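# Place bench graduated cylinder upright in cart's top tray

## Task

Take the graduated cylinder that sits on the shelved bench and set it standing upright in the top tray of the cart, with its base touching the tray floor itself rather than sitting on another cylinder's base. Every other cylinder must also be standing in the tray at the finish. Failure occurs if any graduated cylinder tips over, reaches the room floor, drops more than a few centimetres or is knocked hard, since they are glass and break. The cart, pedal bin and stool are movable. At the end, release the cylinder and move the robot away. The robot itself must not topple or be left leaning.

## Robot and tools

ROBOT. A Rainbow Robotics RB-Y1: a wheeled base (two drive wheels, two rear casters), two 7-joint arms with parallel grippers, a pan/tilt head and a folding torso. The base is 0.66 m long and 0.58 m wide, and its front edge lies 0.10 m ahead of the drive axle. A bent leg can poke out past that edge. Cameras: head_camera (896x504), left_wrist_camera and right_wrist_camera (644x364).

FRAMES. Base frame: origin on the floor between the drive wheels, x ahead, y to the robot's left, z up. The reported chest, left_hand and right_hand positions use this frame; a hand point is the centre between its finger pads, fingers along its -z, closing along its x. Printed hand positions drift from the truth, worse at long reach. Odometry is the base frame at scene start, counted from wheel turns only, so slip looks like travel; heading runs -3.142 to 3.142, left positive.

execute_actions. Argument "actions": a list with zero or one action. An empty list just returns state and images. An action may hold "base", "joints", "speeds", "min_time_s"; all its motions begin together. "base" holds exactly one relative command from the current spot: {"translate_m": d}, metres, -3 to 3, forward positive (no sideways motion); or {"rotate_rad": d}, radians, -3.2 to 3.2, left/counter-clockwise positive. "joints" is one flat dictionary for the whole robot keyed by joint name, each value an absolute target (radians, grippers in metres). Ranges: torso_squat_rad 0 to 1.2 (bigger lowers the level chest); torso_shift_rad -0.3 to 0.6 (positive pushes hips forward); torso_pitch_rad -0.2 to 1.4 (positive bows); torso_yaw_rad -1.5 to 1.5 (positive left). Per arm (left_/right_ prefix): shoulder_pitch -2.356 to 2.356 (0 hangs, negative raises forward); shoulder_roll left 0 to 3.141, right -3.141 to 0 (away from the body lifts the arm sideways); shoulder_yaw -2.094 to 2.094; elbow -2.617 to 0.01 (negative bends); forearm_roll -3.141 to 3.141; wrist_pitch -1.57 to 1.919 (negative tips the hand forward); hand_roll -2.705 to 2.705; gripper_m 0 to 0.1 (pad gap). Yaw/roll signs are the same on both arms (positive = leftward/counter-clockwise from above). head_pan_rad -0.523 to 0.523 (positive left), head_tilt_rad -0.35 to 1.57 (positive down). Done tolerances are ±0.02 rad and ±0.004 m for grippers. Top speeds: arm joints 1 rad/s (the three wrist joints 1.5), head 1.5, squat and pitch 0.3, shift 0.15, torso yaw 0.6, grippers 0.1 m/s. "speeds" caps base speed for that action: translate_m 0.05 to 0.4 m/s, rotate_rad 0.1 to 1.509 rad/s; base moves needing over 8.667 s are refused. "min_time_s" (0.1 to 8) sets a minimum duration for arm and head moves. No action exceeds 15 s. Joints not named may keep chasing older targets. Torso combos must hold: squat+shift<=1.52; squat-shift+pitch<=1.57; shift+0.5pitch-0.4squat<=0.7; shift+0.3pitch-0.5squat<=0.39, else those joints stop short ("off_target"). "cameras": list of camera names or "all"; [] gives none. Bad keys or values reject the whole call with no motion.

RESULTS. base_status and joint_status tell how each motion ended: "done" (for the base, wheels turned the full amount, slip included), "off_target", "time_out", "contact_stop" (torso/arms only), "stopped_with_arm", "limit_stop_at_<name>" incl. "limit_stop_at_own_body" (self-collision guard, nothing touching), "not_followed" after "joint command not followed" plus a "cause:" line from the arm collision check. A contact stop, timeout or stopped_with_arm on one joint halts its whole group (torso, left arm, right arm), which then holds in place. on_its_own reports uncommanded parts; "held at" is the held target. After any stop, later execute_actions, wait and finished_scene calls in that reply are skipped. To recover, back off the arms first in their own action, then the torso. If both hands carry one object and the torso contact-stops immediately with nothing in the way, resend every arm joint at its current reading, then the torso.

GRASPING. Command a gripper gap at least 0.005 m below the object's width; "off_target" then is expected. Each arm carries up to 3 kg; heavy loads far forward can tip the robot.

OTHER TOOLS. wait: "seconds" 0 to 10, no new command. zoom_image: "camera" plus "region" [x0, y0, x1, y1] pixels, top-left origin, at most 504x504, on the latest full image. finished_scene: "scene" = current scene number; irreversible, call only when the goal is met and stable.

AVOID. The base does not stop on impact and may keep pushing; leg contact with furniture can shove the robot backward unreported. Never let arms or grippers strike or press each other. Torque reaching a joint's load limit (shoulders 63.7, elbow 32.7, wrist joints 22.7 N m, load included) freezes the robot for 10 s; motor overheating (warning at 65 °C, brakes at 80 °C) also halts it — resend targets after. Handle glass gently, lower slowly, and watch for loose objects nudged by outside pushes. Camera calibration is approximate; wrist-camera poses err more at full reach.

Each tool is called after "Request:" as name(argument=value, ...), one argument or row to a line, values as JSON.

## Session

Request:
execute_actions(
  actions=[],
)

Scene clock: 0.00 s.
base_odometry: x=+0.000 y=+0.000 heading=+0.000 (m, m, rad; odometry frame)
base_status: not commanded
joint_positions: torso_squat_rad=+0.350 torso_shift_rad=-0.001 torso_pitch_rad=+0.000 torso_yaw_rad=+0.000 left_shoulder_pitch_rad=+0.029 left_shoulder_roll_rad=+0.033 left_shoulder_yaw_rad=-0.056 left_elbow_rad=-0.285 left_forearm_roll_rad=-0.010 left_wrist_pitch_rad=-0.010 left_hand_roll_rad=+0.030 left_gripper_m=+0.099 right_shoulder_pitch_rad=-0.008 right_shoulder_roll_rad=-0.039 right_shoulder_yaw_rad=+0.015 right_elbow_rad=-0.260 right_forearm_roll_rad=+0.047 right_wrist_pitch_rad=-0.034 right_hand_roll_rad=+0.039 right_gripper_m=+0.100 head_pan_rad=-0.001 head_tilt_rad=+0.400
joint_status: not commanded
chest: x=-0.2285 y=+0.0006 z=+1.2475 quat_wxyz=(+1.000, +0.000, +0.000, +0.000) (m; base frame)
left_hand: x=-0.1090 y=+0.2389 z=+0.5731 quat_wxyz=(+0.991, +0.011, -0.133, -0.015) (m; base frame)
right_hand: x=-0.0890 y=-0.2464 z=+0.5771 quat_wxyz=(+0.987, -0.024, -0.149, +0.054) (m; base frame)
pictures: head_camera, left_wrist_camera, right_wrist_camera
Images, in order (width x height): head_camera 896x504, left_wrist_camera 644x364, right_wrist_camera 644x364.

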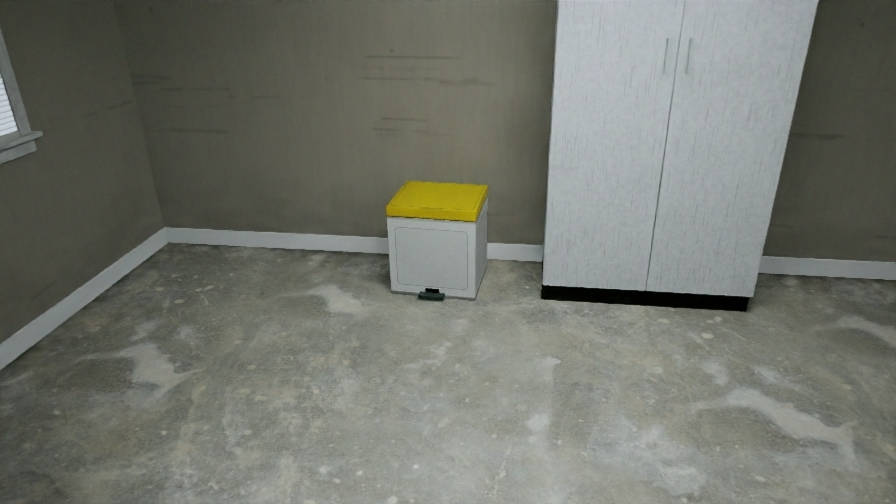

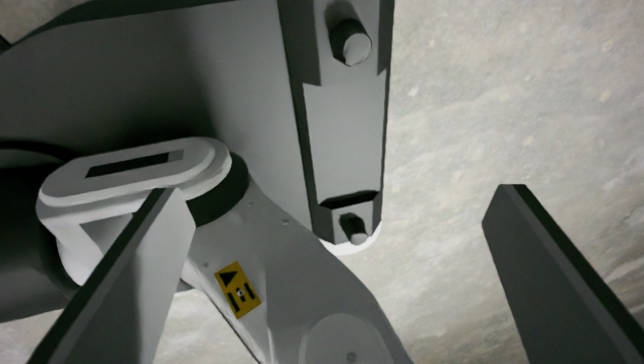

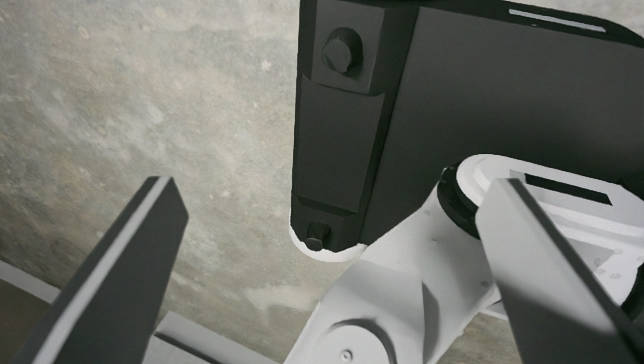

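Request:
execute_actions(
  actions=[
    {"base":{"rotate_rad":-1.6},"joints":{"head_tilt_rad":0.3}},
  ],
  cameras=["head_camera"],
)

Scene clock: 9.37 s.
base_odometry: x=+0.000 y=+0.000 heading=-1.599 (m, m, rad; odometry frame)
base_status: done
joint_positions: torso_squat_rad=+0.350 torso_shift_rad=-0.001 torso_pitch_rad=+0.000 torso_yaw_rad=+0.000 left_shoulder_pitch_rad=+0.029 left_shoulder_roll_rad=+0.033 left_shoulder_yaw_rad=-0.056 left_elbow_rad=-0.285 left_forearm_roll_rad=-0.010 left_wrist_pitch_rad=-0.010 left_hand_roll_rad=+0.030 left_gripper_m=+0.099 right_shoulder_pitch_rad=-0.008 right_shoulder_roll_rad=-0.039 right_shoulder_yaw_rad=+0.015 right_elbow_rad=-0.260 right_forearm_roll_rad=+0.047 right_wrist_pitch_rad=-0.034 right_hand_roll_rad=+0.039 right_gripper_m=+0.100 head_pan_rad=-0.001 head_tilt_rad=+0.300
joint_status: all done
chest: x=-0.2285 y=+0.0007 z=+1.2475 quat_wxyz=(+1.000, +0.000, +0.000, +0.000) (m; base frame)
left_hand: x=-0.1090 y=+0.2390 z=+0.5730 quat_wxyz=(+0.991, +0.011, -0.133, -0.015) (m; base frame)
right_hand: x=-0.0891 y=-0.2464 z=+0.5771 quat_wxyz=(+0.987, -0.024, -0.149, +0.054) (m; base frame)
pictures: head_camera
camera_calibration (this result's frames):
head_camera: T_world_to_cam=[[-0.0627426, -0.997365, -0.0364293, 0.0444912], [-0.338262, 0.0555919, -0.939409, 1.35166], [0.938958, -0.0466183, -0.340859, 0.634435], [0, 0, 0, 1]] pos_world=[-0.135702, -0.00119103, 1.48763]
Images, in order (width x height): head_camera 896x504.

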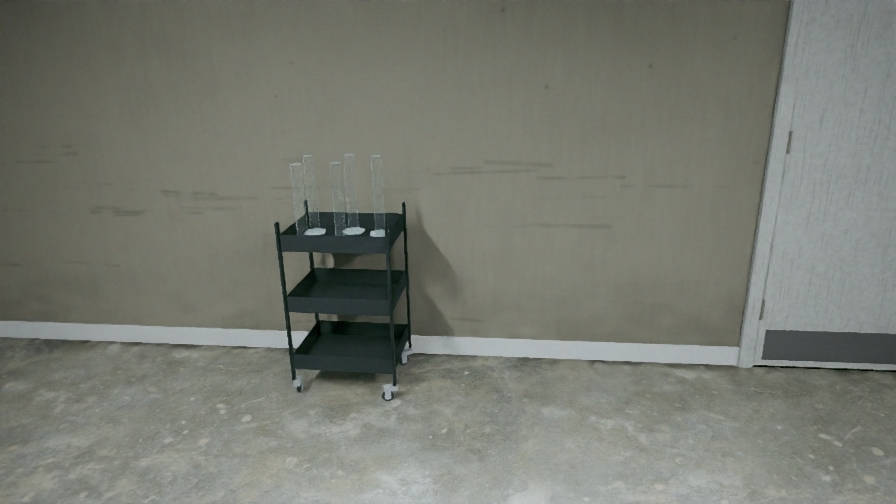

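Request:
execute_actions(
  actions=[
    {"base":{"rotate_rad":-1.5}},
  ],
  cameras=["head_camera"],
)

Scene clock: 15.87 s.
base_odometry: x=+0.000 y=+0.000 heading=-3.099 (m, m, rad; odometry frame)
base_status: done
joint_positions: torso_squat_rad=+0.350 torso_shift_rad=-0.001 torso_pitch_rad=+0.000 torso_yaw_rad=+0.000 left_shoulder_pitch_rad=+0.029 left_shoulder_roll_rad=+0.033 left_shoulder_yaw_rad=-0.056 left_elbow_rad=-0.285 left_forearm_roll_rad=-0.010 left_wrist_pitch_rad=-0.010 left_hand_roll_rad=+0.030 left_gripper_m=+0.099 right_shoulder_pitch_rad=-0.008 right_shoulder_roll_rad=-0.039 right_shoulder_yaw_rad=+0.015 right_elbow_rad=-0.260 right_forearm_roll_rad=+0.047 right_wrist_pitch_rad=-0.034 right_hand_roll_rad=+0.039 right_gripper_m=+0.100 head_pan_rad=-0.001 head_tilt_rad=+0.300
joint_status: not commanded
chest: x=-0.2285 y=+0.0007 z=+1.2475 quat_wxyz=(+1.000, +0.000, +0.000, +0.000) (m; base frame)
left_hand: x=-0.1090 y=+0.2390 z=+0.5730 quat_wxyz=(+0.991, +0.011, -0.133, -0.015) (m; base frame)
right_hand: x=-0.0891 y=-0.2464 z=+0.5771 quat_wxyz=(+0.987, -0.024, -0.149, +0.054) (m; base frame)
pictures: head_camera
camera_calibration (this result's frames):
head_camera: T_world_to_cam=[[-0.0627424, -0.997365, -0.0364179, 0.0444803], [-0.33826, 0.055581, -0.93941, 1.35166], [0.938959, -0.0466221, -0.340856, 0.634433], [0, 0, 0, 1]] pos_world=[-0.135704, -0.00118491, 1.48763]
Images, in order (width x height): head_camera 896x504.

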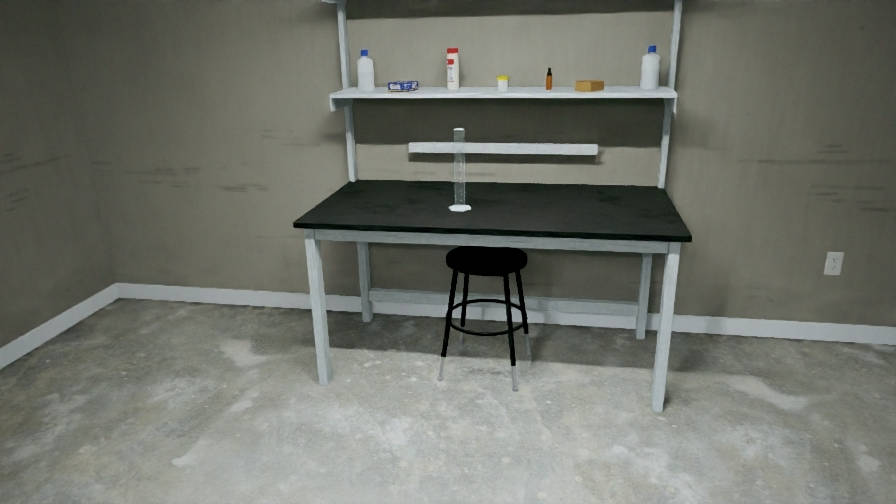

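Request:
execute_actions(
  actions=[
    {"base":{"translate_m":1.5},"joints":{"right_shoulder_pitch_rad":-0.3,"right_elbow_rad":-1.27,"right_hand_roll_rad":1.57,"right_shoulder_roll_rad":0,"right_wrist_pitch_rad":0,"right_forearm_roll_rad":0,"head_tilt_rad":0.6}},
  ],
  cameras=["head_camera"],
)

Scene clock: 39.90 s.
base_odometry: x=-1.499 y=-0.063 heading=-3.100 (m, m, rad; odometry frame)
base_status: done
joint_positions: torso_squat_rad=+0.350 torso_shift_rad=-0.001 torso_pitch_rad=+0.000 torso_yaw_rad=+0.000 left_shoulder_pitch_rad=+0.029 left_shoulder_roll_rad=+0.033 left_shoulder_yaw_rad=-0.056 left_elbow_rad=-0.285 left_forearm_roll_rad=-0.010 left_wrist_pitch_rad=-0.010 left_hand_roll_rad=+0.030 left_gripper_m=+0.099 right_shoulder_pitch_rad=-0.300 right_shoulder_roll_rad=+0.000 right_shoulder_yaw_rad=+0.015 right_elbow_rad=-1.270 right_forearm_roll_rad=+0.000 right_wrist_pitch_rad=+0.000 right_hand_roll_rad=+1.570 right_gripper_m=+0.100 head_pan_rad=-0.001 head_tilt_rad=+0.600
joint_status: all done
chest: x=-0.2284 y=+0.0007 z=+1.2475 quat_wxyz=(+1.000, +0.000, +0.000, +0.000) (m; base frame)
left_hand: x=-0.1089 y=+0.2390 z=+0.5730 quat_wxyz=(+0.991, +0.011, -0.133, -0.015) (m; base frame)
right_hand: x=+0.3607 y=-0.1565 z=+1.0310 quat_wxyz=(+0.470, -0.471, -0.519, +0.537) (m; base frame)
pictures: head_camera
camera_calibration (this result's frames):
head_camera: T_world_to_cam=[[-0.0708392, -0.997354, -0.0163227, 0.0137413], [-0.600796, 0.055724, -0.797458, 1.092], [0.796257, -0.0466846, -0.603154, 0.984596], [0, 0, 0, 1]] pos_world=[-0.126949, -0.00118018, 1.46491]
Images, in order (width x height): head_camera 896x504.

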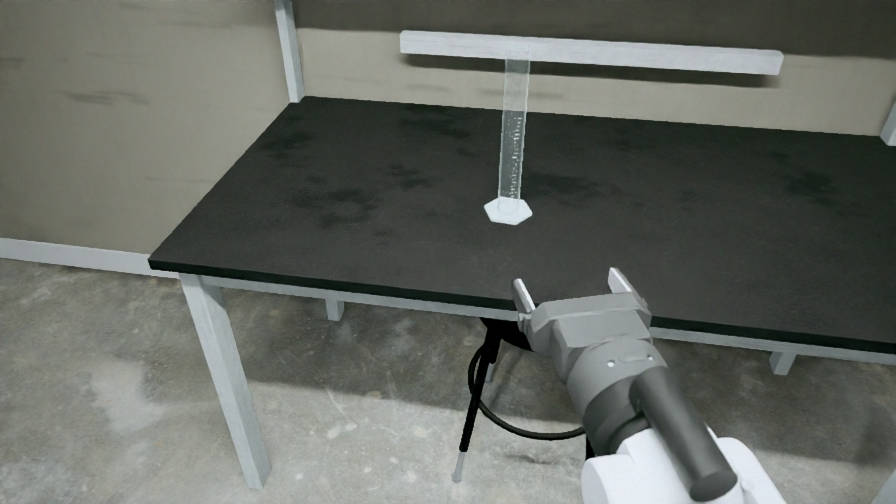

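Request:
execute_actions(
  actions=[
    {"base":{"translate_m":0.4},"joints":{"torso_squat_rad":0.6,"right_shoulder_yaw_rad":-0.08,"head_tilt_rad":0.8}},
  ],
)

Scene clock: 50.50 s.
base_odometry: x=-1.898 y=-0.080 heading=-3.100 (m, m, rad; odometry frame)
base_status: done
joint_positions: torso_squat_rad=+0.600 torso_shift_rad=-0.001 torso_pitch_rad=+0.000 torso_yaw_rad=+0.000 left_shoulder_pitch_rad=+0.029 left_shoulder_roll_rad=+0.033 left_shoulder_yaw_rad=-0.056 left_elbow_rad=-0.285 left_forearm_roll_rad=-0.010 left_wrist_pitch_rad=-0.010 left_hand_roll_rad=+0.030 left_gripper_m=+0.099 right_shoulder_pitch_rad=-0.300 right_shoulder_roll_rad=+0.000 right_shoulder_yaw_rad=-0.080 right_elbow_rad=-1.270 right_forearm_roll_rad=+0.000 right_wrist_pitch_rad=+0.000 right_hand_roll_rad=+1.570 right_gripper_m=+0.100 head_pan_rad=-0.001 head_tilt_rad=+0.800
joint_status: all done
chest: x=-0.2284 y=+0.0006 z=+1.1677 quat_wxyz=(+1.000, +0.000, +0.000, +0.000) (m; base frame)
left_hand: x=-0.1089 y=+0.2389 z=+0.4933 quat_wxyz=(+0.991, +0.011, -0.133, -0.015) (m; base frame)
right_hand: x=+0.3640 y=-0.2025 z=+0.9513 quat_wxyz=(+0.500, -0.487, -0.503, +0.509) (m; base frame)
pictures: head_camera, left_wrist_camera, right_wrist_camera
camera_calibration (this result's frames):
head_camera: T_world_to_cam=[[-0.0727694, -0.997347, -0.00200938, -0.00761805], [-0.747279, 0.0558577, -0.662159, 0.813131], [0.660515, -0.0466833, -0.749361, 1.10836], [0, 0, 0, 1]] pos_world=[-0.12501, -0.00127534, 1.36897]
left_wrist_camera: T_world_to_cam=[[0.967699, -0.0789142, 0.239439, 0.00521746], [-0.217095, -0.743694, 0.632289, -0.129807], [0.128172, -0.663847, -0.736804, 0.63002], [0, 0, 0, 1]] pos_world=[-0.113981, 0.322111, 0.545027]
right_wrist_camera: T_world_to_cam=[[0.0265266, -0.999624, -0.00692085, -0.199656], [-0.687788, -0.0132266, -0.725791, 0.968446], [0.725426, 0.0240128, -0.687881, 0.486376], [0, 0, 0, 1]] pos_world=[0.318552, -0.198451, 1.03608]
Images, in order (width x height): head_camera 896x504, left_wrist_camera 644x364, right_wrist_camera 644x364.

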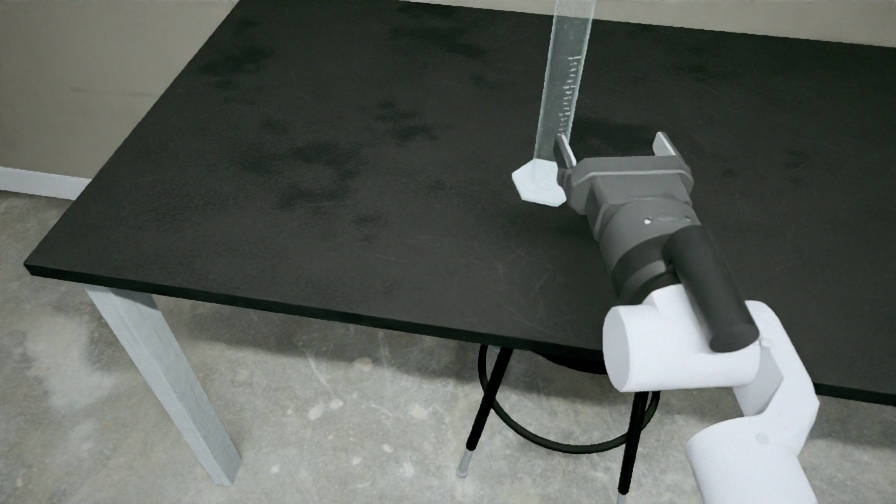

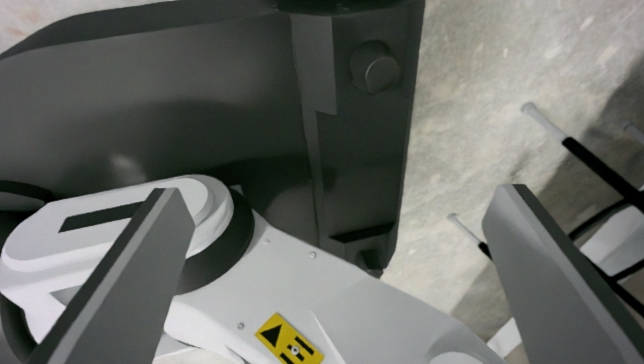

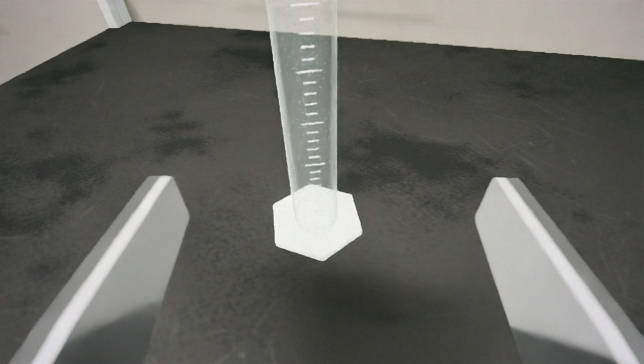

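Request:
execute_actions(
  actions=[
    {"base":{"translate_m":0.19},"speeds":{"translate_m":0.1}},
  ],
  cameras=["head_camera","right_wrist_camera"],
)

Scene clock: 56.97 s.
base_odometry: x=-2.088 y=-0.087 heading=-3.101 (m, m, rad; odometry frame)
base_status: done
joint_positions: torso_squat_rad=+0.600 torso_shift_rad=-0.001 torso_pitch_rad=+0.000 torso_yaw_rad=+0.000 left_shoulder_pitch_rad=+0.029 left_shoulder_roll_rad=+0.033 left_shoulder_yaw_rad=-0.056 left_elbow_rad=-0.285 left_forearm_roll_rad=-0.010 left_wrist_pitch_rad=-0.010 left_hand_roll_rad=+0.030 left_gripper_m=+0.099 right_shoulder_pitch_rad=-0.300 right_shoulder_roll_rad=+0.000 right_shoulder_yaw_rad=-0.080 right_elbow_rad=-1.270 right_forearm_roll_rad=+0.000 right_wrist_pitch_rad=+0.000 right_hand_roll_rad=+1.570 right_gripper_m=+0.100 head_pan_rad=-0.001 head_tilt_rad=+0.800
joint_status: not commanded
chest: x=-0.2284 y=+0.0006 z=+1.1677 quat_wxyz=(+1.000, +0.000, +0.000, +0.000) (m; base frame)
left_hand: x=-0.1089 y=+0.2389 z=+0.4933 quat_wxyz=(+0.991, +0.011, -0.133, -0.015) (m; base frame)
right_hand: x=+0.3639 y=-0.2025 z=+0.9513 quat_wxyz=(+0.500, -0.487, -0.503, +0.509) (m; base frame)
pictures: head_camera, right_wrist_camera
camera_calibration (this result's frames):
head_camera: T_world_to_cam=[[-0.0727692, -0.997347, -0.00201436, -0.00761604], [-0.747235, 0.0558578, -0.662209, 0.813156], [0.660564, -0.0466832, -0.749317, 1.10835], [0, 0, 0, 1]] pos_world=[-0.125074, -0.00127547, 1.36897]
right_wrist_camera: T_world_to_cam=[[0.0265133, -0.999625, -0.00692132, -0.199657], [-0.687757, -0.013216, -0.725821, 0.968449], [0.725457, 0.0240041, -0.687849, 0.486378], [0, 0, 0, 1]] pos_world=[0.318505, -0.198459, 1.03609]
Images, in order (width x height): head_camera 896x504, right_wrist_camera 644x364.

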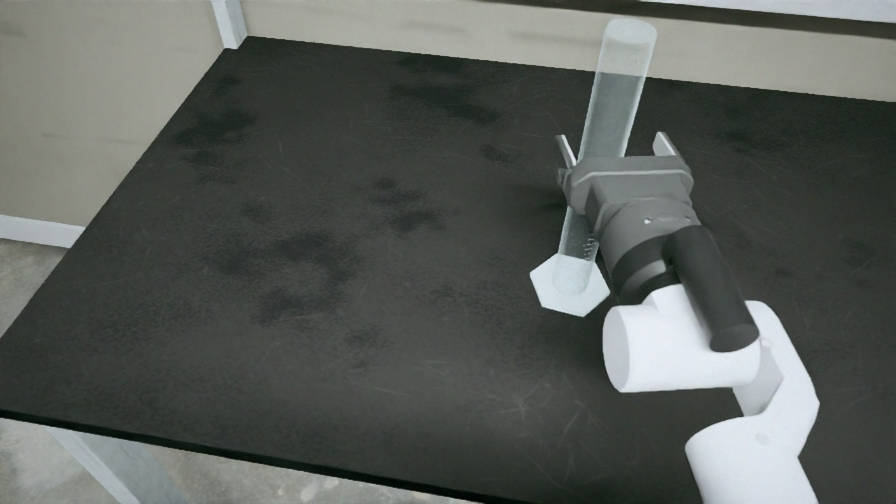

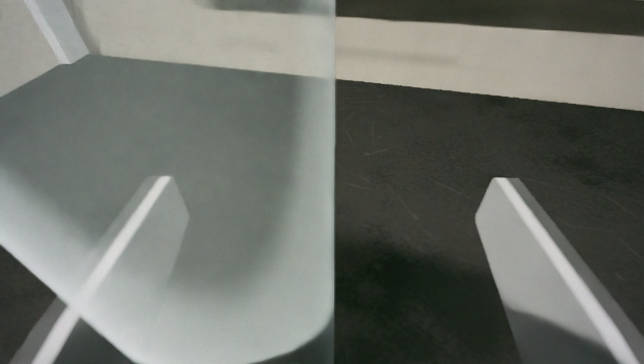

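Request:
execute_actions(
  actions=[
    {"joints":{"right_gripper_m":0.02}},
  ],
  cameras=[],
)

Request:
execute_actions(
  actions=[
    {"joints":{"torso_squat_rad":0.2}},
  ],
  cameras=["head_camera"],
)

Scene clock: 62.50 s.
base_odometry: x=-2.088 y=-0.087 heading=-3.101 (m, m, rad; odometry frame)
base_status: not commanded
joint_positions: torso_squat_rad=+0.600 torso_shift_rad=-0.001 torso_pitch_rad=+0.000 torso_yaw_rad=+0.000 left_shoulder_pitch_rad=+0.029 left_shoulder_roll_rad=+0.033 left_shoulder_yaw_rad=-0.056 left_elbow_rad=-0.285 left_forearm_roll_rad=-0.010 left_wrist_pitch_rad=-0.010 left_hand_roll_rad=+0.030 left_gripper_m=+0.099 right_shoulder_pitch_rad=-0.300 right_shoulder_roll_rad=+0.000 right_shoulder_yaw_rad=-0.080 right_elbow_rad=-1.270 right_forearm_roll_rad=+0.000 right_wrist_pitch_rad=+0.000 right_hand_roll_rad=+1.570 right_gripper_m=+0.042 head_pan_rad=-0.001 head_tilt_rad=+0.800
joint_status: right_gripper_m off_target (ended at +0.042, target +0.020)
chest: x=-0.2284 y=+0.0006 z=+1.1677 quat_wxyz=(+1.000, +0.000, +0.000, +0.000) (m; base frame)
left_hand: x=-0.1089 y=+0.2389 z=+0.4933 quat_wxyz=(+0.991, +0.011, -0.133, -0.015) (m; base frame)
right_hand: x=+0.3639 y=-0.2025 z=+0.9513 quat_wxyz=(+0.500, -0.487, -0.503, +0.509) (m; base frame)
pictures: none
No camera images: the call's "cameras" was empty. Leave "cameras" out to get every camera's image.

Scene clock: 64.67 s.
base_odometry: x=-2.088 y=-0.087 heading=-3.101 (m, m, rad; odometry frame)
base_status: not commanded
joint_positions: torso_squat_rad=+0.200 torso_shift_rad=-0.001 torso_pitch_rad=+0.000 torso_yaw_rad=+0.000 left_shoulder_pitch_rad=+0.029 left_shoulder_roll_rad=+0.033 left_shoulder_yaw_rad=-0.056 left_elbow_rad=-0.285 left_forearm_roll_rad=-0.010 left_wrist_pitch_rad=-0.010 left_hand_roll_rad=+0.030 left_gripper_m=+0.099 right_shoulder_pitch_rad=-0.300 right_shoulder_roll_rad=+0.000 right_shoulder_yaw_rad=-0.080 right_elbow_rad=-1.270 right_forearm_roll_rad=+0.000 right_wrist_pitch_rad=+0.000 right_hand_roll_rad=+1.570 right_gripper_m=+0.042 head_pan_rad=-0.001 head_tilt_rad=+0.800
joint_status: all done
chest: x=-0.2284 y=+0.0007 z=+1.2760 quat_wxyz=(+1.000, +0.000, +0.000, +0.000) (m; base frame)
left_hand: x=-0.1090 y=+0.2390 z=+0.6015 quat_wxyz=(+0.991, +0.011, -0.133, -0.015) (m; base frame)
right_hand: x=+0.3638 y=-0.2024 z=+1.0593 quat_wxyz=(+0.501, -0.487, -0.503, +0.509) (m; base frame)
pictures: head_camera
camera_calibration (this result's frames):
head_camera: T_world_to_cam=[[-0.0727702, -0.997347, -0.00199921, -0.0073248], [-0.747371, 0.0558581, -0.662055, 0.884673], [0.66041, -0.0466838, -0.749452, 1.18963], [0, 0, 0, 1]] pos_world=[-0.125, -0.00118502, 1.47726]
Images, in order (width x height): head_camera 896x504.

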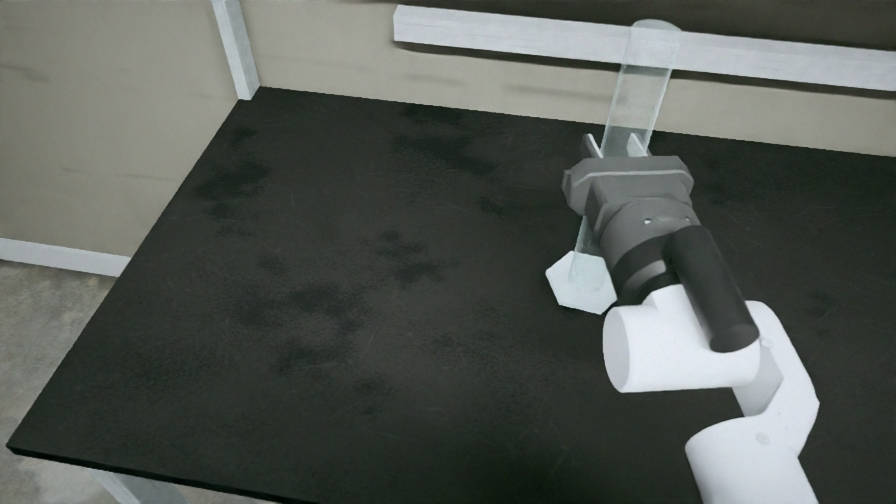

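Request:
execute_actions(
  actions=[
    {"base":{"translate_m":-2.6}},
  ],
  cameras=[],
)

Request:
execute_actions(
  actions=[
    {"base":{"rotate_rad":1.53},"joints":{"head_tilt_rad":0.5}},
  ],
  cameras=[],
)

Request:
execute_actions(
  actions=[
    {"base":{"translate_m":1.3}},
  ],
  cameras=["head_camera"],
)

Scene clock: 80.23 s.
base_odometry: x=+0.510 y=+0.015 heading=-3.103 (m, m, rad; odometry frame)
base_status: done
joint_positions: torso_squat_rad=+0.200 torso_shift_rad=-0.001 torso_pitch_rad=+0.000 torso_yaw_rad=+0.000 left_shoulder_pitch_rad=+0.029 left_shoulder_roll_rad=+0.033 left_shoulder_yaw_rad=-0.056 left_elbow_rad=-0.285 left_forearm_roll_rad=-0.010 left_wrist_pitch_rad=-0.010 left_hand_roll_rad=+0.030 left_gripper_m=+0.099 right_shoulder_pitch_rad=-0.300 right_shoulder_roll_rad=+0.000 right_shoulder_yaw_rad=-0.080 right_elbow_rad=-1.270 right_forearm_roll_rad=+0.000 right_wrist_pitch_rad=+0.000 right_hand_roll_rad=+1.570 right_gripper_m=+0.042 head_pan_rad=-0.001 head_tilt_rad=+0.800
joint_status: not commanded
chest: x=-0.2285 y=+0.0007 z=+1.2760 quat_wxyz=(+1.000, +0.000, +0.000, +0.000) (m; base frame)
left_hand: x=-0.1091 y=+0.2390 z=+0.6015 quat_wxyz=(+0.991, +0.011, -0.133, -0.015) (m; base frame)
right_hand: x=+0.3637 y=-0.2025 z=+1.0593 quat_wxyz=(+0.501, -0.487, -0.503, +0.509) (m; base frame)
pictures: none
No camera images: the call's "cameras" was empty. Leave "cameras" out to get every camera's image.

Scene clock: 84.30 s.
base_odometry: x=+0.510 y=+0.016 heading=-1.573 (m, m, rad; odometry frame)
base_status: done
joint_positions: torso_squat_rad=+0.200 torso_shift_rad=-0.001 torso_pitch_rad=+0.000 torso_yaw_rad=+0.000 left_shoulder_pitch_rad=+0.029 left_shoulder_roll_rad=+0.033 left_shoulder_yaw_rad=-0.056 left_elbow_rad=-0.285 left_forearm_roll_rad=-0.010 left_wrist_pitch_rad=-0.010 left_hand_roll_rad=+0.030 left_gripper_m=+0.099 right_shoulder_pitch_rad=-0.300 right_shoulder_roll_rad=+0.000 right_shoulder_yaw_rad=-0.080 right_elbow_rad=-1.270 right_forearm_roll_rad=+0.000 right_wrist_pitch_rad=+0.000 right_hand_roll_rad=+1.570 right_gripper_m=+0.042 head_pan_rad=-0.001 head_tilt_rad=+0.500
joint_status: all done
chest: x=-0.2285 y=+0.0007 z=+1.2760 quat_wxyz=(+1.000, +0.000, +0.000, +0.000) (m; base frame)
left_hand: x=-0.1091 y=+0.2390 z=+0.6015 quat_wxyz=(+0.991, +0.011, -0.133, -0.015) (m; base frame)
right_hand: x=+0.3637 y=-0.2025 z=+1.0593 quat_wxyz=(+0.501, -0.487, -0.503, +0.509) (m; base frame)
pictures: none
No camera images: the call's "cameras" was empty. Leave "cameras" out to get every camera's image.

Scene clock: 89.10 s.
base_odometry: x=+0.507 y=-1.284 heading=-1.573 (m, m, rad; odometry frame)
base_status: done
joint_positions: torso_squat_rad=+0.200 torso_shift_rad=-0.001 torso_pitch_rad=+0.000 torso_yaw_rad=+0.000 left_shoulder_pitch_rad=+0.029 left_shoulder_roll_rad=+0.033 left_shoulder_yaw_rad=-0.056 left_elbow_rad=-0.285 left_forearm_roll_rad=-0.010 left_wrist_pitch_rad=-0.010 left_hand_roll_rad=+0.030 left_gripper_m=+0.099 right_shoulder_pitch_rad=-0.300 right_shoulder_roll_rad=+0.000 right_shoulder_yaw_rad=-0.080 right_elbow_rad=-1.270 right_forearm_roll_rad=+0.000 right_wrist_pitch_rad=+0.000 right_hand_roll_rad=+1.570 right_gripper_m=+0.042 head_pan_rad=-0.001 head_tilt_rad=+0.500
joint_status: not commanded
chest: x=-0.2284 y=+0.0007 z=+1.2760 quat_wxyz=(+1.000, +0.000, +0.000, +0.000) (m; base frame)
left_hand: x=-0.1089 y=+0.2390 z=+0.6016 quat_wxyz=(+0.991, +0.011, -0.133, -0.015) (m; base frame)
right_hand: x=+0.3638 y=-0.2025 z=+1.0593 quat_wxyz=(+0.501, -0.487, -0.503, +0.509) (m; base frame)
pictures: head_camera
camera_calibration (this result's frames):
head_camera: T_world_to_cam=[[-0.0688118, -0.997357, -0.0233075, 0.0249147], [-0.518243, 0.0556995, -0.853418, 1.21439], [0.852461, -0.0466463, -0.520706, 0.891691], [0, 0, 0, 1]] pos_world=[-0.12907, -0.00119774, 1.50127]
Images, in order (width x height): head_camera 896x504.

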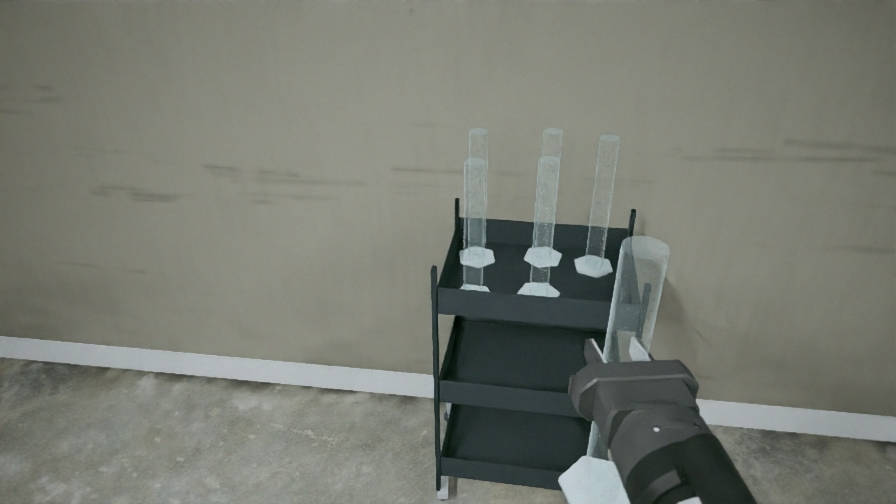

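Request:
execute_actions(
  actions=[
    {"base":{"translate_m":0.55},"joints":{"right_shoulder_yaw_rad":-0.45,"head_tilt_rad":0.8},"min_time_s":2},
  ],
  cameras=["head_camera"],
)

Scene clock: 107.83 s.
base_odometry: x=+0.507 y=-1.834 heading=-1.572 (m, m, rad; odometry frame)
base_status: done
joint_positions: torso_squat_rad=+0.200 torso_shift_rad=-0.001 torso_pitch_rad=+0.000 torso_yaw_rad=+0.000 left_shoulder_pitch_rad=+0.029 left_shoulder_roll_rad=+0.033 left_shoulder_yaw_rad=-0.056 left_elbow_rad=-0.285 left_forearm_roll_rad=-0.010 left_wrist_pitch_rad=-0.010 left_hand_roll_rad=+0.030 left_gripper_m=+0.099 right_shoulder_pitch_rad=-0.300 right_shoulder_roll_rad=+0.000 right_shoulder_yaw_rad=-0.450 right_elbow_rad=-1.270 right_forearm_roll_rad=+0.000 right_wrist_pitch_rad=+0.000 right_hand_roll_rad=+1.570 right_gripper_m=+0.042 head_pan_rad=-0.001 head_tilt_rad=+0.800
joint_status: all done
chest: x=-0.2284 y=+0.0007 z=+1.2760 quat_wxyz=(+1.000, +0.000, +0.000, +0.000) (m; base frame)
left_hand: x=-0.1089 y=+0.2390 z=+0.6016 quat_wxyz=(+0.991, +0.011, -0.133, -0.015) (m; base frame)
right_hand: x=+0.3365 y=-0.3790 z=+1.0489 quat_wxyz=(+0.608, -0.541, -0.433, +0.387) (m; base frame)
pictures: head_camera
camera_calibration (this result's frames):
head_camera: T_world_to_cam=[[-0.0727697, -0.997347, -0.00203393, -0.00730294], [-0.747278, 0.0558743, -0.662158, 0.884796], [0.660515, -0.0466651, -0.749362, 1.18957], [0, 0, 0, 1]] pos_world=[-0.125069, -0.00120956, 1.47728]
Images, in order (width x height): head_camera 896x504.

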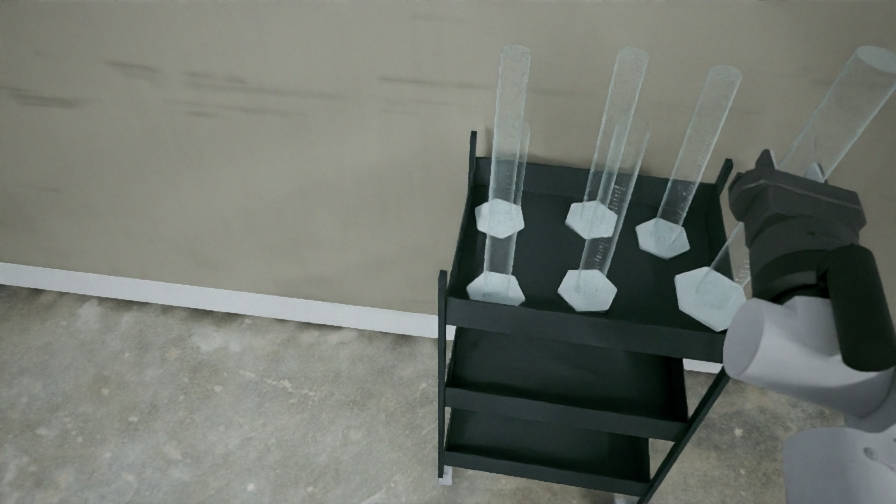

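Request:
execute_actions(
  actions=[
    {"base":{"translate_m":0.13},"joints":{"right_shoulder_yaw_rad":-0.52,"right_hand_roll_rad":1.70},"min_time_s":1.5},
  ],
  cameras=["head_camera"],
)

Scene clock: 118.40 s.
base_odometry: x=+0.507 y=-1.965 heading=-1.571 (m, m, rad; odometry frame)
base_status: done
joint_positions: torso_squat_rad=+0.200 torso_shift_rad=-0.001 torso_pitch_rad=+0.000 torso_yaw_rad=+0.000 left_shoulder_pitch_rad=+0.029 left_shoulder_roll_rad=+0.033 left_shoulder_yaw_rad=-0.056 left_elbow_rad=-0.285 left_forearm_roll_rad=-0.010 left_wrist_pitch_rad=-0.010 left_hand_roll_rad=+0.030 left_gripper_m=+0.099 right_shoulder_pitch_rad=-0.300 right_shoulder_roll_rad=+0.000 right_shoulder_yaw_rad=-0.520 right_elbow_rad=-1.270 right_forearm_roll_rad=+0.000 right_wrist_pitch_rad=+0.000 right_hand_roll_rad=+1.700 right_gripper_m=+0.042 head_pan_rad=-0.001 head_tilt_rad=+0.800
joint_status: all done
chest: x=-0.2284 y=+0.0007 z=+1.2760 quat_wxyz=(+1.000, +0.000, +0.000, +0.000) (m; base frame)
left_hand: x=-0.1089 y=+0.2390 z=+0.6016 quat_wxyz=(+0.991, +0.011, -0.133, -0.015) (m; base frame)
right_hand: x=+0.3244 y=-0.4106 z=+1.0449 quat_wxyz=(+0.601, -0.575, -0.382, +0.403) (m; base frame)
pictures: head_camera
camera_calibration (this result's frames):
head_camera: T_world_to_cam=[[-0.0727699, -0.997347, -0.00203129, -0.00730604], [-0.747303, 0.0558744, -0.66213, 0.884758], [0.660487, -0.0466651, -0.749386, 1.18959], [0, 0, 0, 1]] pos_world=[-0.125057, -0.00120961, 1.47727]
Images, in order (width x height): head_camera 896x504.

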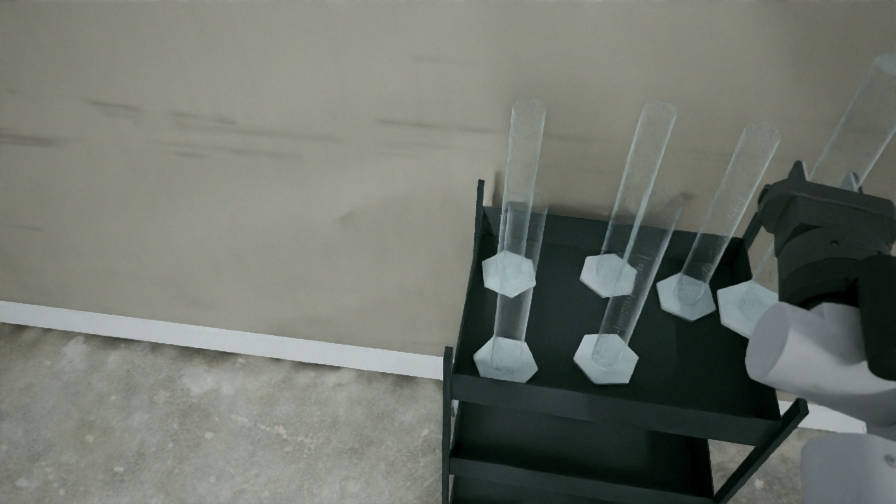

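Request:
execute_actions(
  actions=[
    {"joints":{"torso_squat_rad":0.75}},
  ],
  cameras=["head_camera"],
)

Scene clock: 125.30 s.
base_odometry: x=+0.507 y=-1.965 heading=-1.571 (m, m, rad; odometry frame)
base_status: not commanded
joint_positions: torso_squat_rad=+0.750 torso_shift_rad=-0.001 torso_pitch_rad=+0.000 torso_yaw_rad=+0.000 left_shoulder_pitch_rad=+0.029 left_shoulder_roll_rad=+0.033 left_shoulder_yaw_rad=-0.056 left_elbow_rad=-0.285 left_forearm_roll_rad=-0.010 left_wrist_pitch_rad=-0.010 left_hand_roll_rad=+0.030 left_gripper_m=+0.099 right_shoulder_pitch_rad=-0.300 right_shoulder_roll_rad=+0.000 right_shoulder_yaw_rad=-0.520 right_elbow_rad=-1.270 right_forearm_roll_rad=+0.000 right_wrist_pitch_rad=+0.000 right_hand_roll_rad=+1.700 right_gripper_m=+0.042 head_pan_rad=-0.001 head_tilt_rad=+0.800
joint_status: all done
chest: x=-0.2285 y=+0.0006 z=+1.1021 quat_wxyz=(+1.000, +0.000, +0.000, +0.000) (m; base frame)
left_hand: x=-0.1088 y=+0.2388 z=+0.4277 quat_wxyz=(+0.991, +0.011, -0.133, -0.015) (m; base frame)
right_hand: x=+0.3245 y=-0.4108 z=+0.8712 quat_wxyz=(+0.601, -0.575, -0.382, +0.403) (m; base frame)
pictures: head_camera
camera_calibration (this result's frames):
head_camera: T_world_to_cam=[[-0.0727689, -0.997347, -0.00205206, -0.00778105], [-0.747114, 0.0558741, -0.662344, 0.769881], [0.660701, -0.0466649, -0.749197, 1.05915], [0, 0, 0, 1]] pos_world=[-0.125159, -0.00135163, 1.30342]
Images, in order (width x height): head_camera 896x504.

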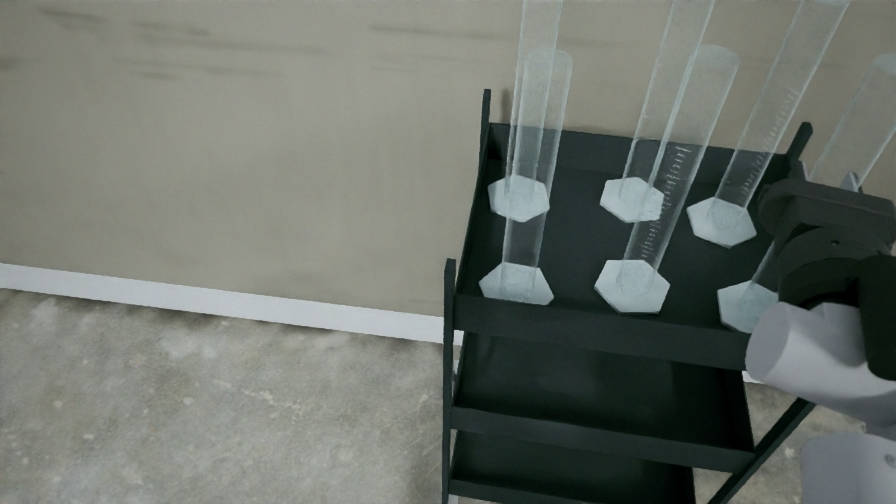

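Request:
execute_actions(
  actions=[
    {"base":{"translate_m":0.02}},
  ],
  cameras=[],
)

Request:
execute_actions(
  actions=[
    {"joints":{"torso_squat_rad":0.79}},
  ],
  cameras=[],
)

Request:
execute_actions(
  actions=[
    {"joints":{"right_gripper_m":0.1}},
  ],
  cameras=[],
)

Request:
execute_actions(
  actions=[
    {"base":{"translate_m":-0.4},"speeds":{"translate_m":0.2}},
  ],
  cameras=["head_camera"],
)

Scene clock: 137.90 s.
base_odometry: x=+0.507 y=-1.985 heading=-1.570 (m, m, rad; odometry frame)
base_status: done
joint_positions: torso_squat_rad=+0.750 torso_shift_rad=-0.001 torso_pitch_rad=+0.000 torso_yaw_rad=+0.000 left_shoulder_pitch_rad=+0.029 left_shoulder_roll_rad=+0.033 left_shoulder_yaw_rad=-0.056 left_elbow_rad=-0.285 left_forearm_roll_rad=-0.010 left_wrist_pitch_rad=-0.010 left_hand_roll_rad=+0.030 left_gripper_m=+0.099 right_shoulder_pitch_rad=-0.300 right_shoulder_roll_rad=+0.000 right_shoulder_yaw_rad=-0.520 right_elbow_rad=-1.270 right_forearm_roll_rad=+0.000 right_wrist_pitch_rad=+0.000 right_hand_roll_rad=+1.700 right_gripper_m=+0.042 head_pan_rad=-0.001 head_tilt_rad=+0.800
joint_status: not commanded
chest: x=-0.2283 y=+0.0005 z=+1.1021 quat_wxyz=(+1.000, +0.000, +0.000, +0.000) (m; base frame)
left_hand: x=-0.1088 y=+0.2388 z=+0.4277 quat_wxyz=(+0.991, +0.011, -0.133, -0.015) (m; base frame)
right_hand: x=+0.3245 y=-0.4108 z=+0.8710 quat_wxyz=(+0.601, -0.575, -0.382, +0.403) (m; base frame)
pictures: none
No camera images: the call's "cameras" was empty. Leave "cameras" out to get every camera's image.

Scene clock: 138.70 s.
base_odometry: x=+0.507 y=-1.985 heading=-1.570 (m, m, rad; odometry frame)
base_status: not commanded
joint_positions: torso_squat_rad=+0.790 torso_shift_rad=-0.001 torso_pitch_rad=-0.001 torso_yaw_rad=+0.000 left_shoulder_pitch_rad=+0.029 left_shoulder_roll_rad=+0.033 left_shoulder_yaw_rad=-0.056 left_elbow_rad=-0.285 left_forearm_roll_rad=-0.010 left_wrist_pitch_rad=-0.010 left_hand_roll_rad=+0.030 left_gripper_m=+0.099 right_shoulder_pitch_rad=-0.301 right_shoulder_roll_rad=+0.000 right_shoulder_yaw_rad=-0.520 right_elbow_rad=-1.272 right_forearm_roll_rad=+0.000 right_wrist_pitch_rad=-0.001 right_hand_roll_rad=+1.700 right_gripper_m=+0.042 head_pan_rad=-0.001 head_tilt_rad=+0.800
joint_status: all done
chest: x=-0.2287 y=+0.0006 z=+1.0826 quat_wxyz=(+1.000, +0.000, +0.000, +0.000) (m; base frame)
left_hand: x=-0.1087 y=+0.2388 z=+0.4082 quat_wxyz=(+0.991, +0.011, -0.133, -0.015) (m; base frame)
right_hand: x=+0.3248 y=-0.4108 z=+0.8538 quat_wxyz=(+0.600, -0.576, -0.383, +0.402) (m; base frame)
pictures: none
No camera images: the call's "cameras" was empty. Leave "cameras" out to get every camera's image.

Scene clock: 139.97 s.
base_odometry: x=+0.507 y=-1.985 heading=-1.570 (m, m, rad; odometry frame)
base_status: not commanded
joint_positions: torso_squat_rad=+0.790 torso_shift_rad=-0.001 torso_pitch_rad=-0.001 torso_yaw_rad=+0.000 left_shoulder_pitch_rad=+0.029 left_shoulder_roll_rad=+0.033 left_shoulder_yaw_rad=-0.056 left_elbow_rad=-0.285 left_forearm_roll_rad=-0.010 left_wrist_pitch_rad=-0.010 left_hand_roll_rad=+0.030 left_gripper_m=+0.099 right_shoulder_pitch_rad=-0.300 right_shoulder_roll_rad=+0.000 right_shoulder_yaw_rad=-0.520 right_elbow_rad=-1.270 right_forearm_roll_rad=+0.000 right_wrist_pitch_rad=+0.000 right_hand_roll_rad=+1.700 right_gripper_m=+0.100 head_pan_rad=-0.001 head_tilt_rad=+0.800
joint_status: all done
chest: x=-0.2286 y=+0.0006 z=+1.0826 quat_wxyz=(+1.000, +0.000, +0.000, +0.000) (m; base frame)
left_hand: x=-0.1087 y=+0.2388 z=+0.4082 quat_wxyz=(+0.991, +0.011, -0.133, -0.015) (m; base frame)
right_hand: x=+0.3246 y=-0.4108 z=+0.8524 quat_wxyz=(+0.601, -0.575, -0.382, +0.402) (m; base frame)
pictures: none
No camera images: the call's "cameras" was empty. Leave "cameras" out to get every camera's image.

Scene clock: 143.33 s.
base_odometry: x=+0.506 y=-1.584 heading=-1.569 (m, m, rad; odometry frame)
base_status: done
joint_positions: torso_squat_rad=+0.790 torso_shift_rad=-0.001 torso_pitch_rad=+0.000 torso_yaw_rad=+0.000 left_shoulder_pitch_rad=+0.029 left_shoulder_roll_rad=+0.033 left_shoulder_yaw_rad=-0.056 left_elbow_rad=-0.285 left_forearm_roll_rad=-0.010 left_wrist_pitch_rad=-0.010 left_hand_roll_rad=+0.030 left_gripper_m=+0.099 right_shoulder_pitch_rad=-0.300 right_shoulder_roll_rad=+0.000 right_shoulder_yaw_rad=-0.520 right_elbow_rad=-1.270 right_forearm_roll_rad=+0.000 right_wrist_pitch_rad=+0.000 right_hand_roll_rad=+1.700 right_gripper_m=+0.100 head_pan_rad=-0.001 head_tilt_rad=+0.800
joint_status: not commanded
chest: x=-0.2284 y=+0.0006 z=+1.0826 quat_wxyz=(+1.000, +0.000, +0.000, +0.000) (m; base frame)
left_hand: x=-0.1089 y=+0.2388 z=+0.4082 quat_wxyz=(+0.991, +0.011, -0.133, -0.015) (m; base frame)
right_hand: x=+0.3246 y=-0.4109 z=+0.8520 quat_wxyz=(+0.601, -0.575, -0.382, +0.403) (m; base frame)
pictures: head_camera
camera_calibration (this result's frames):
head_camera: T_world_to_cam=[[-0.072768, -0.997347, -0.00191933, -0.00791372], [-0.747166, 0.0557889, -0.662292, 0.756938], [0.660642, -0.0467596, -0.749243, 1.04456], [0, 0, 0, 1]] pos_world=[-0.125099, -0.00127822, 1.28393]
Images, in order (width x height): head_camera 896x504.

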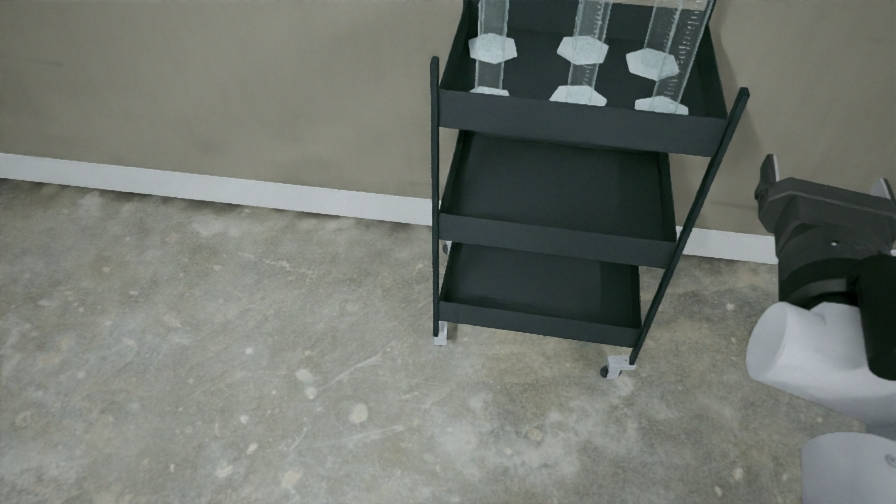

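Request:
finished_scene(
  scene=1,
)

The scene is finished: the task was done.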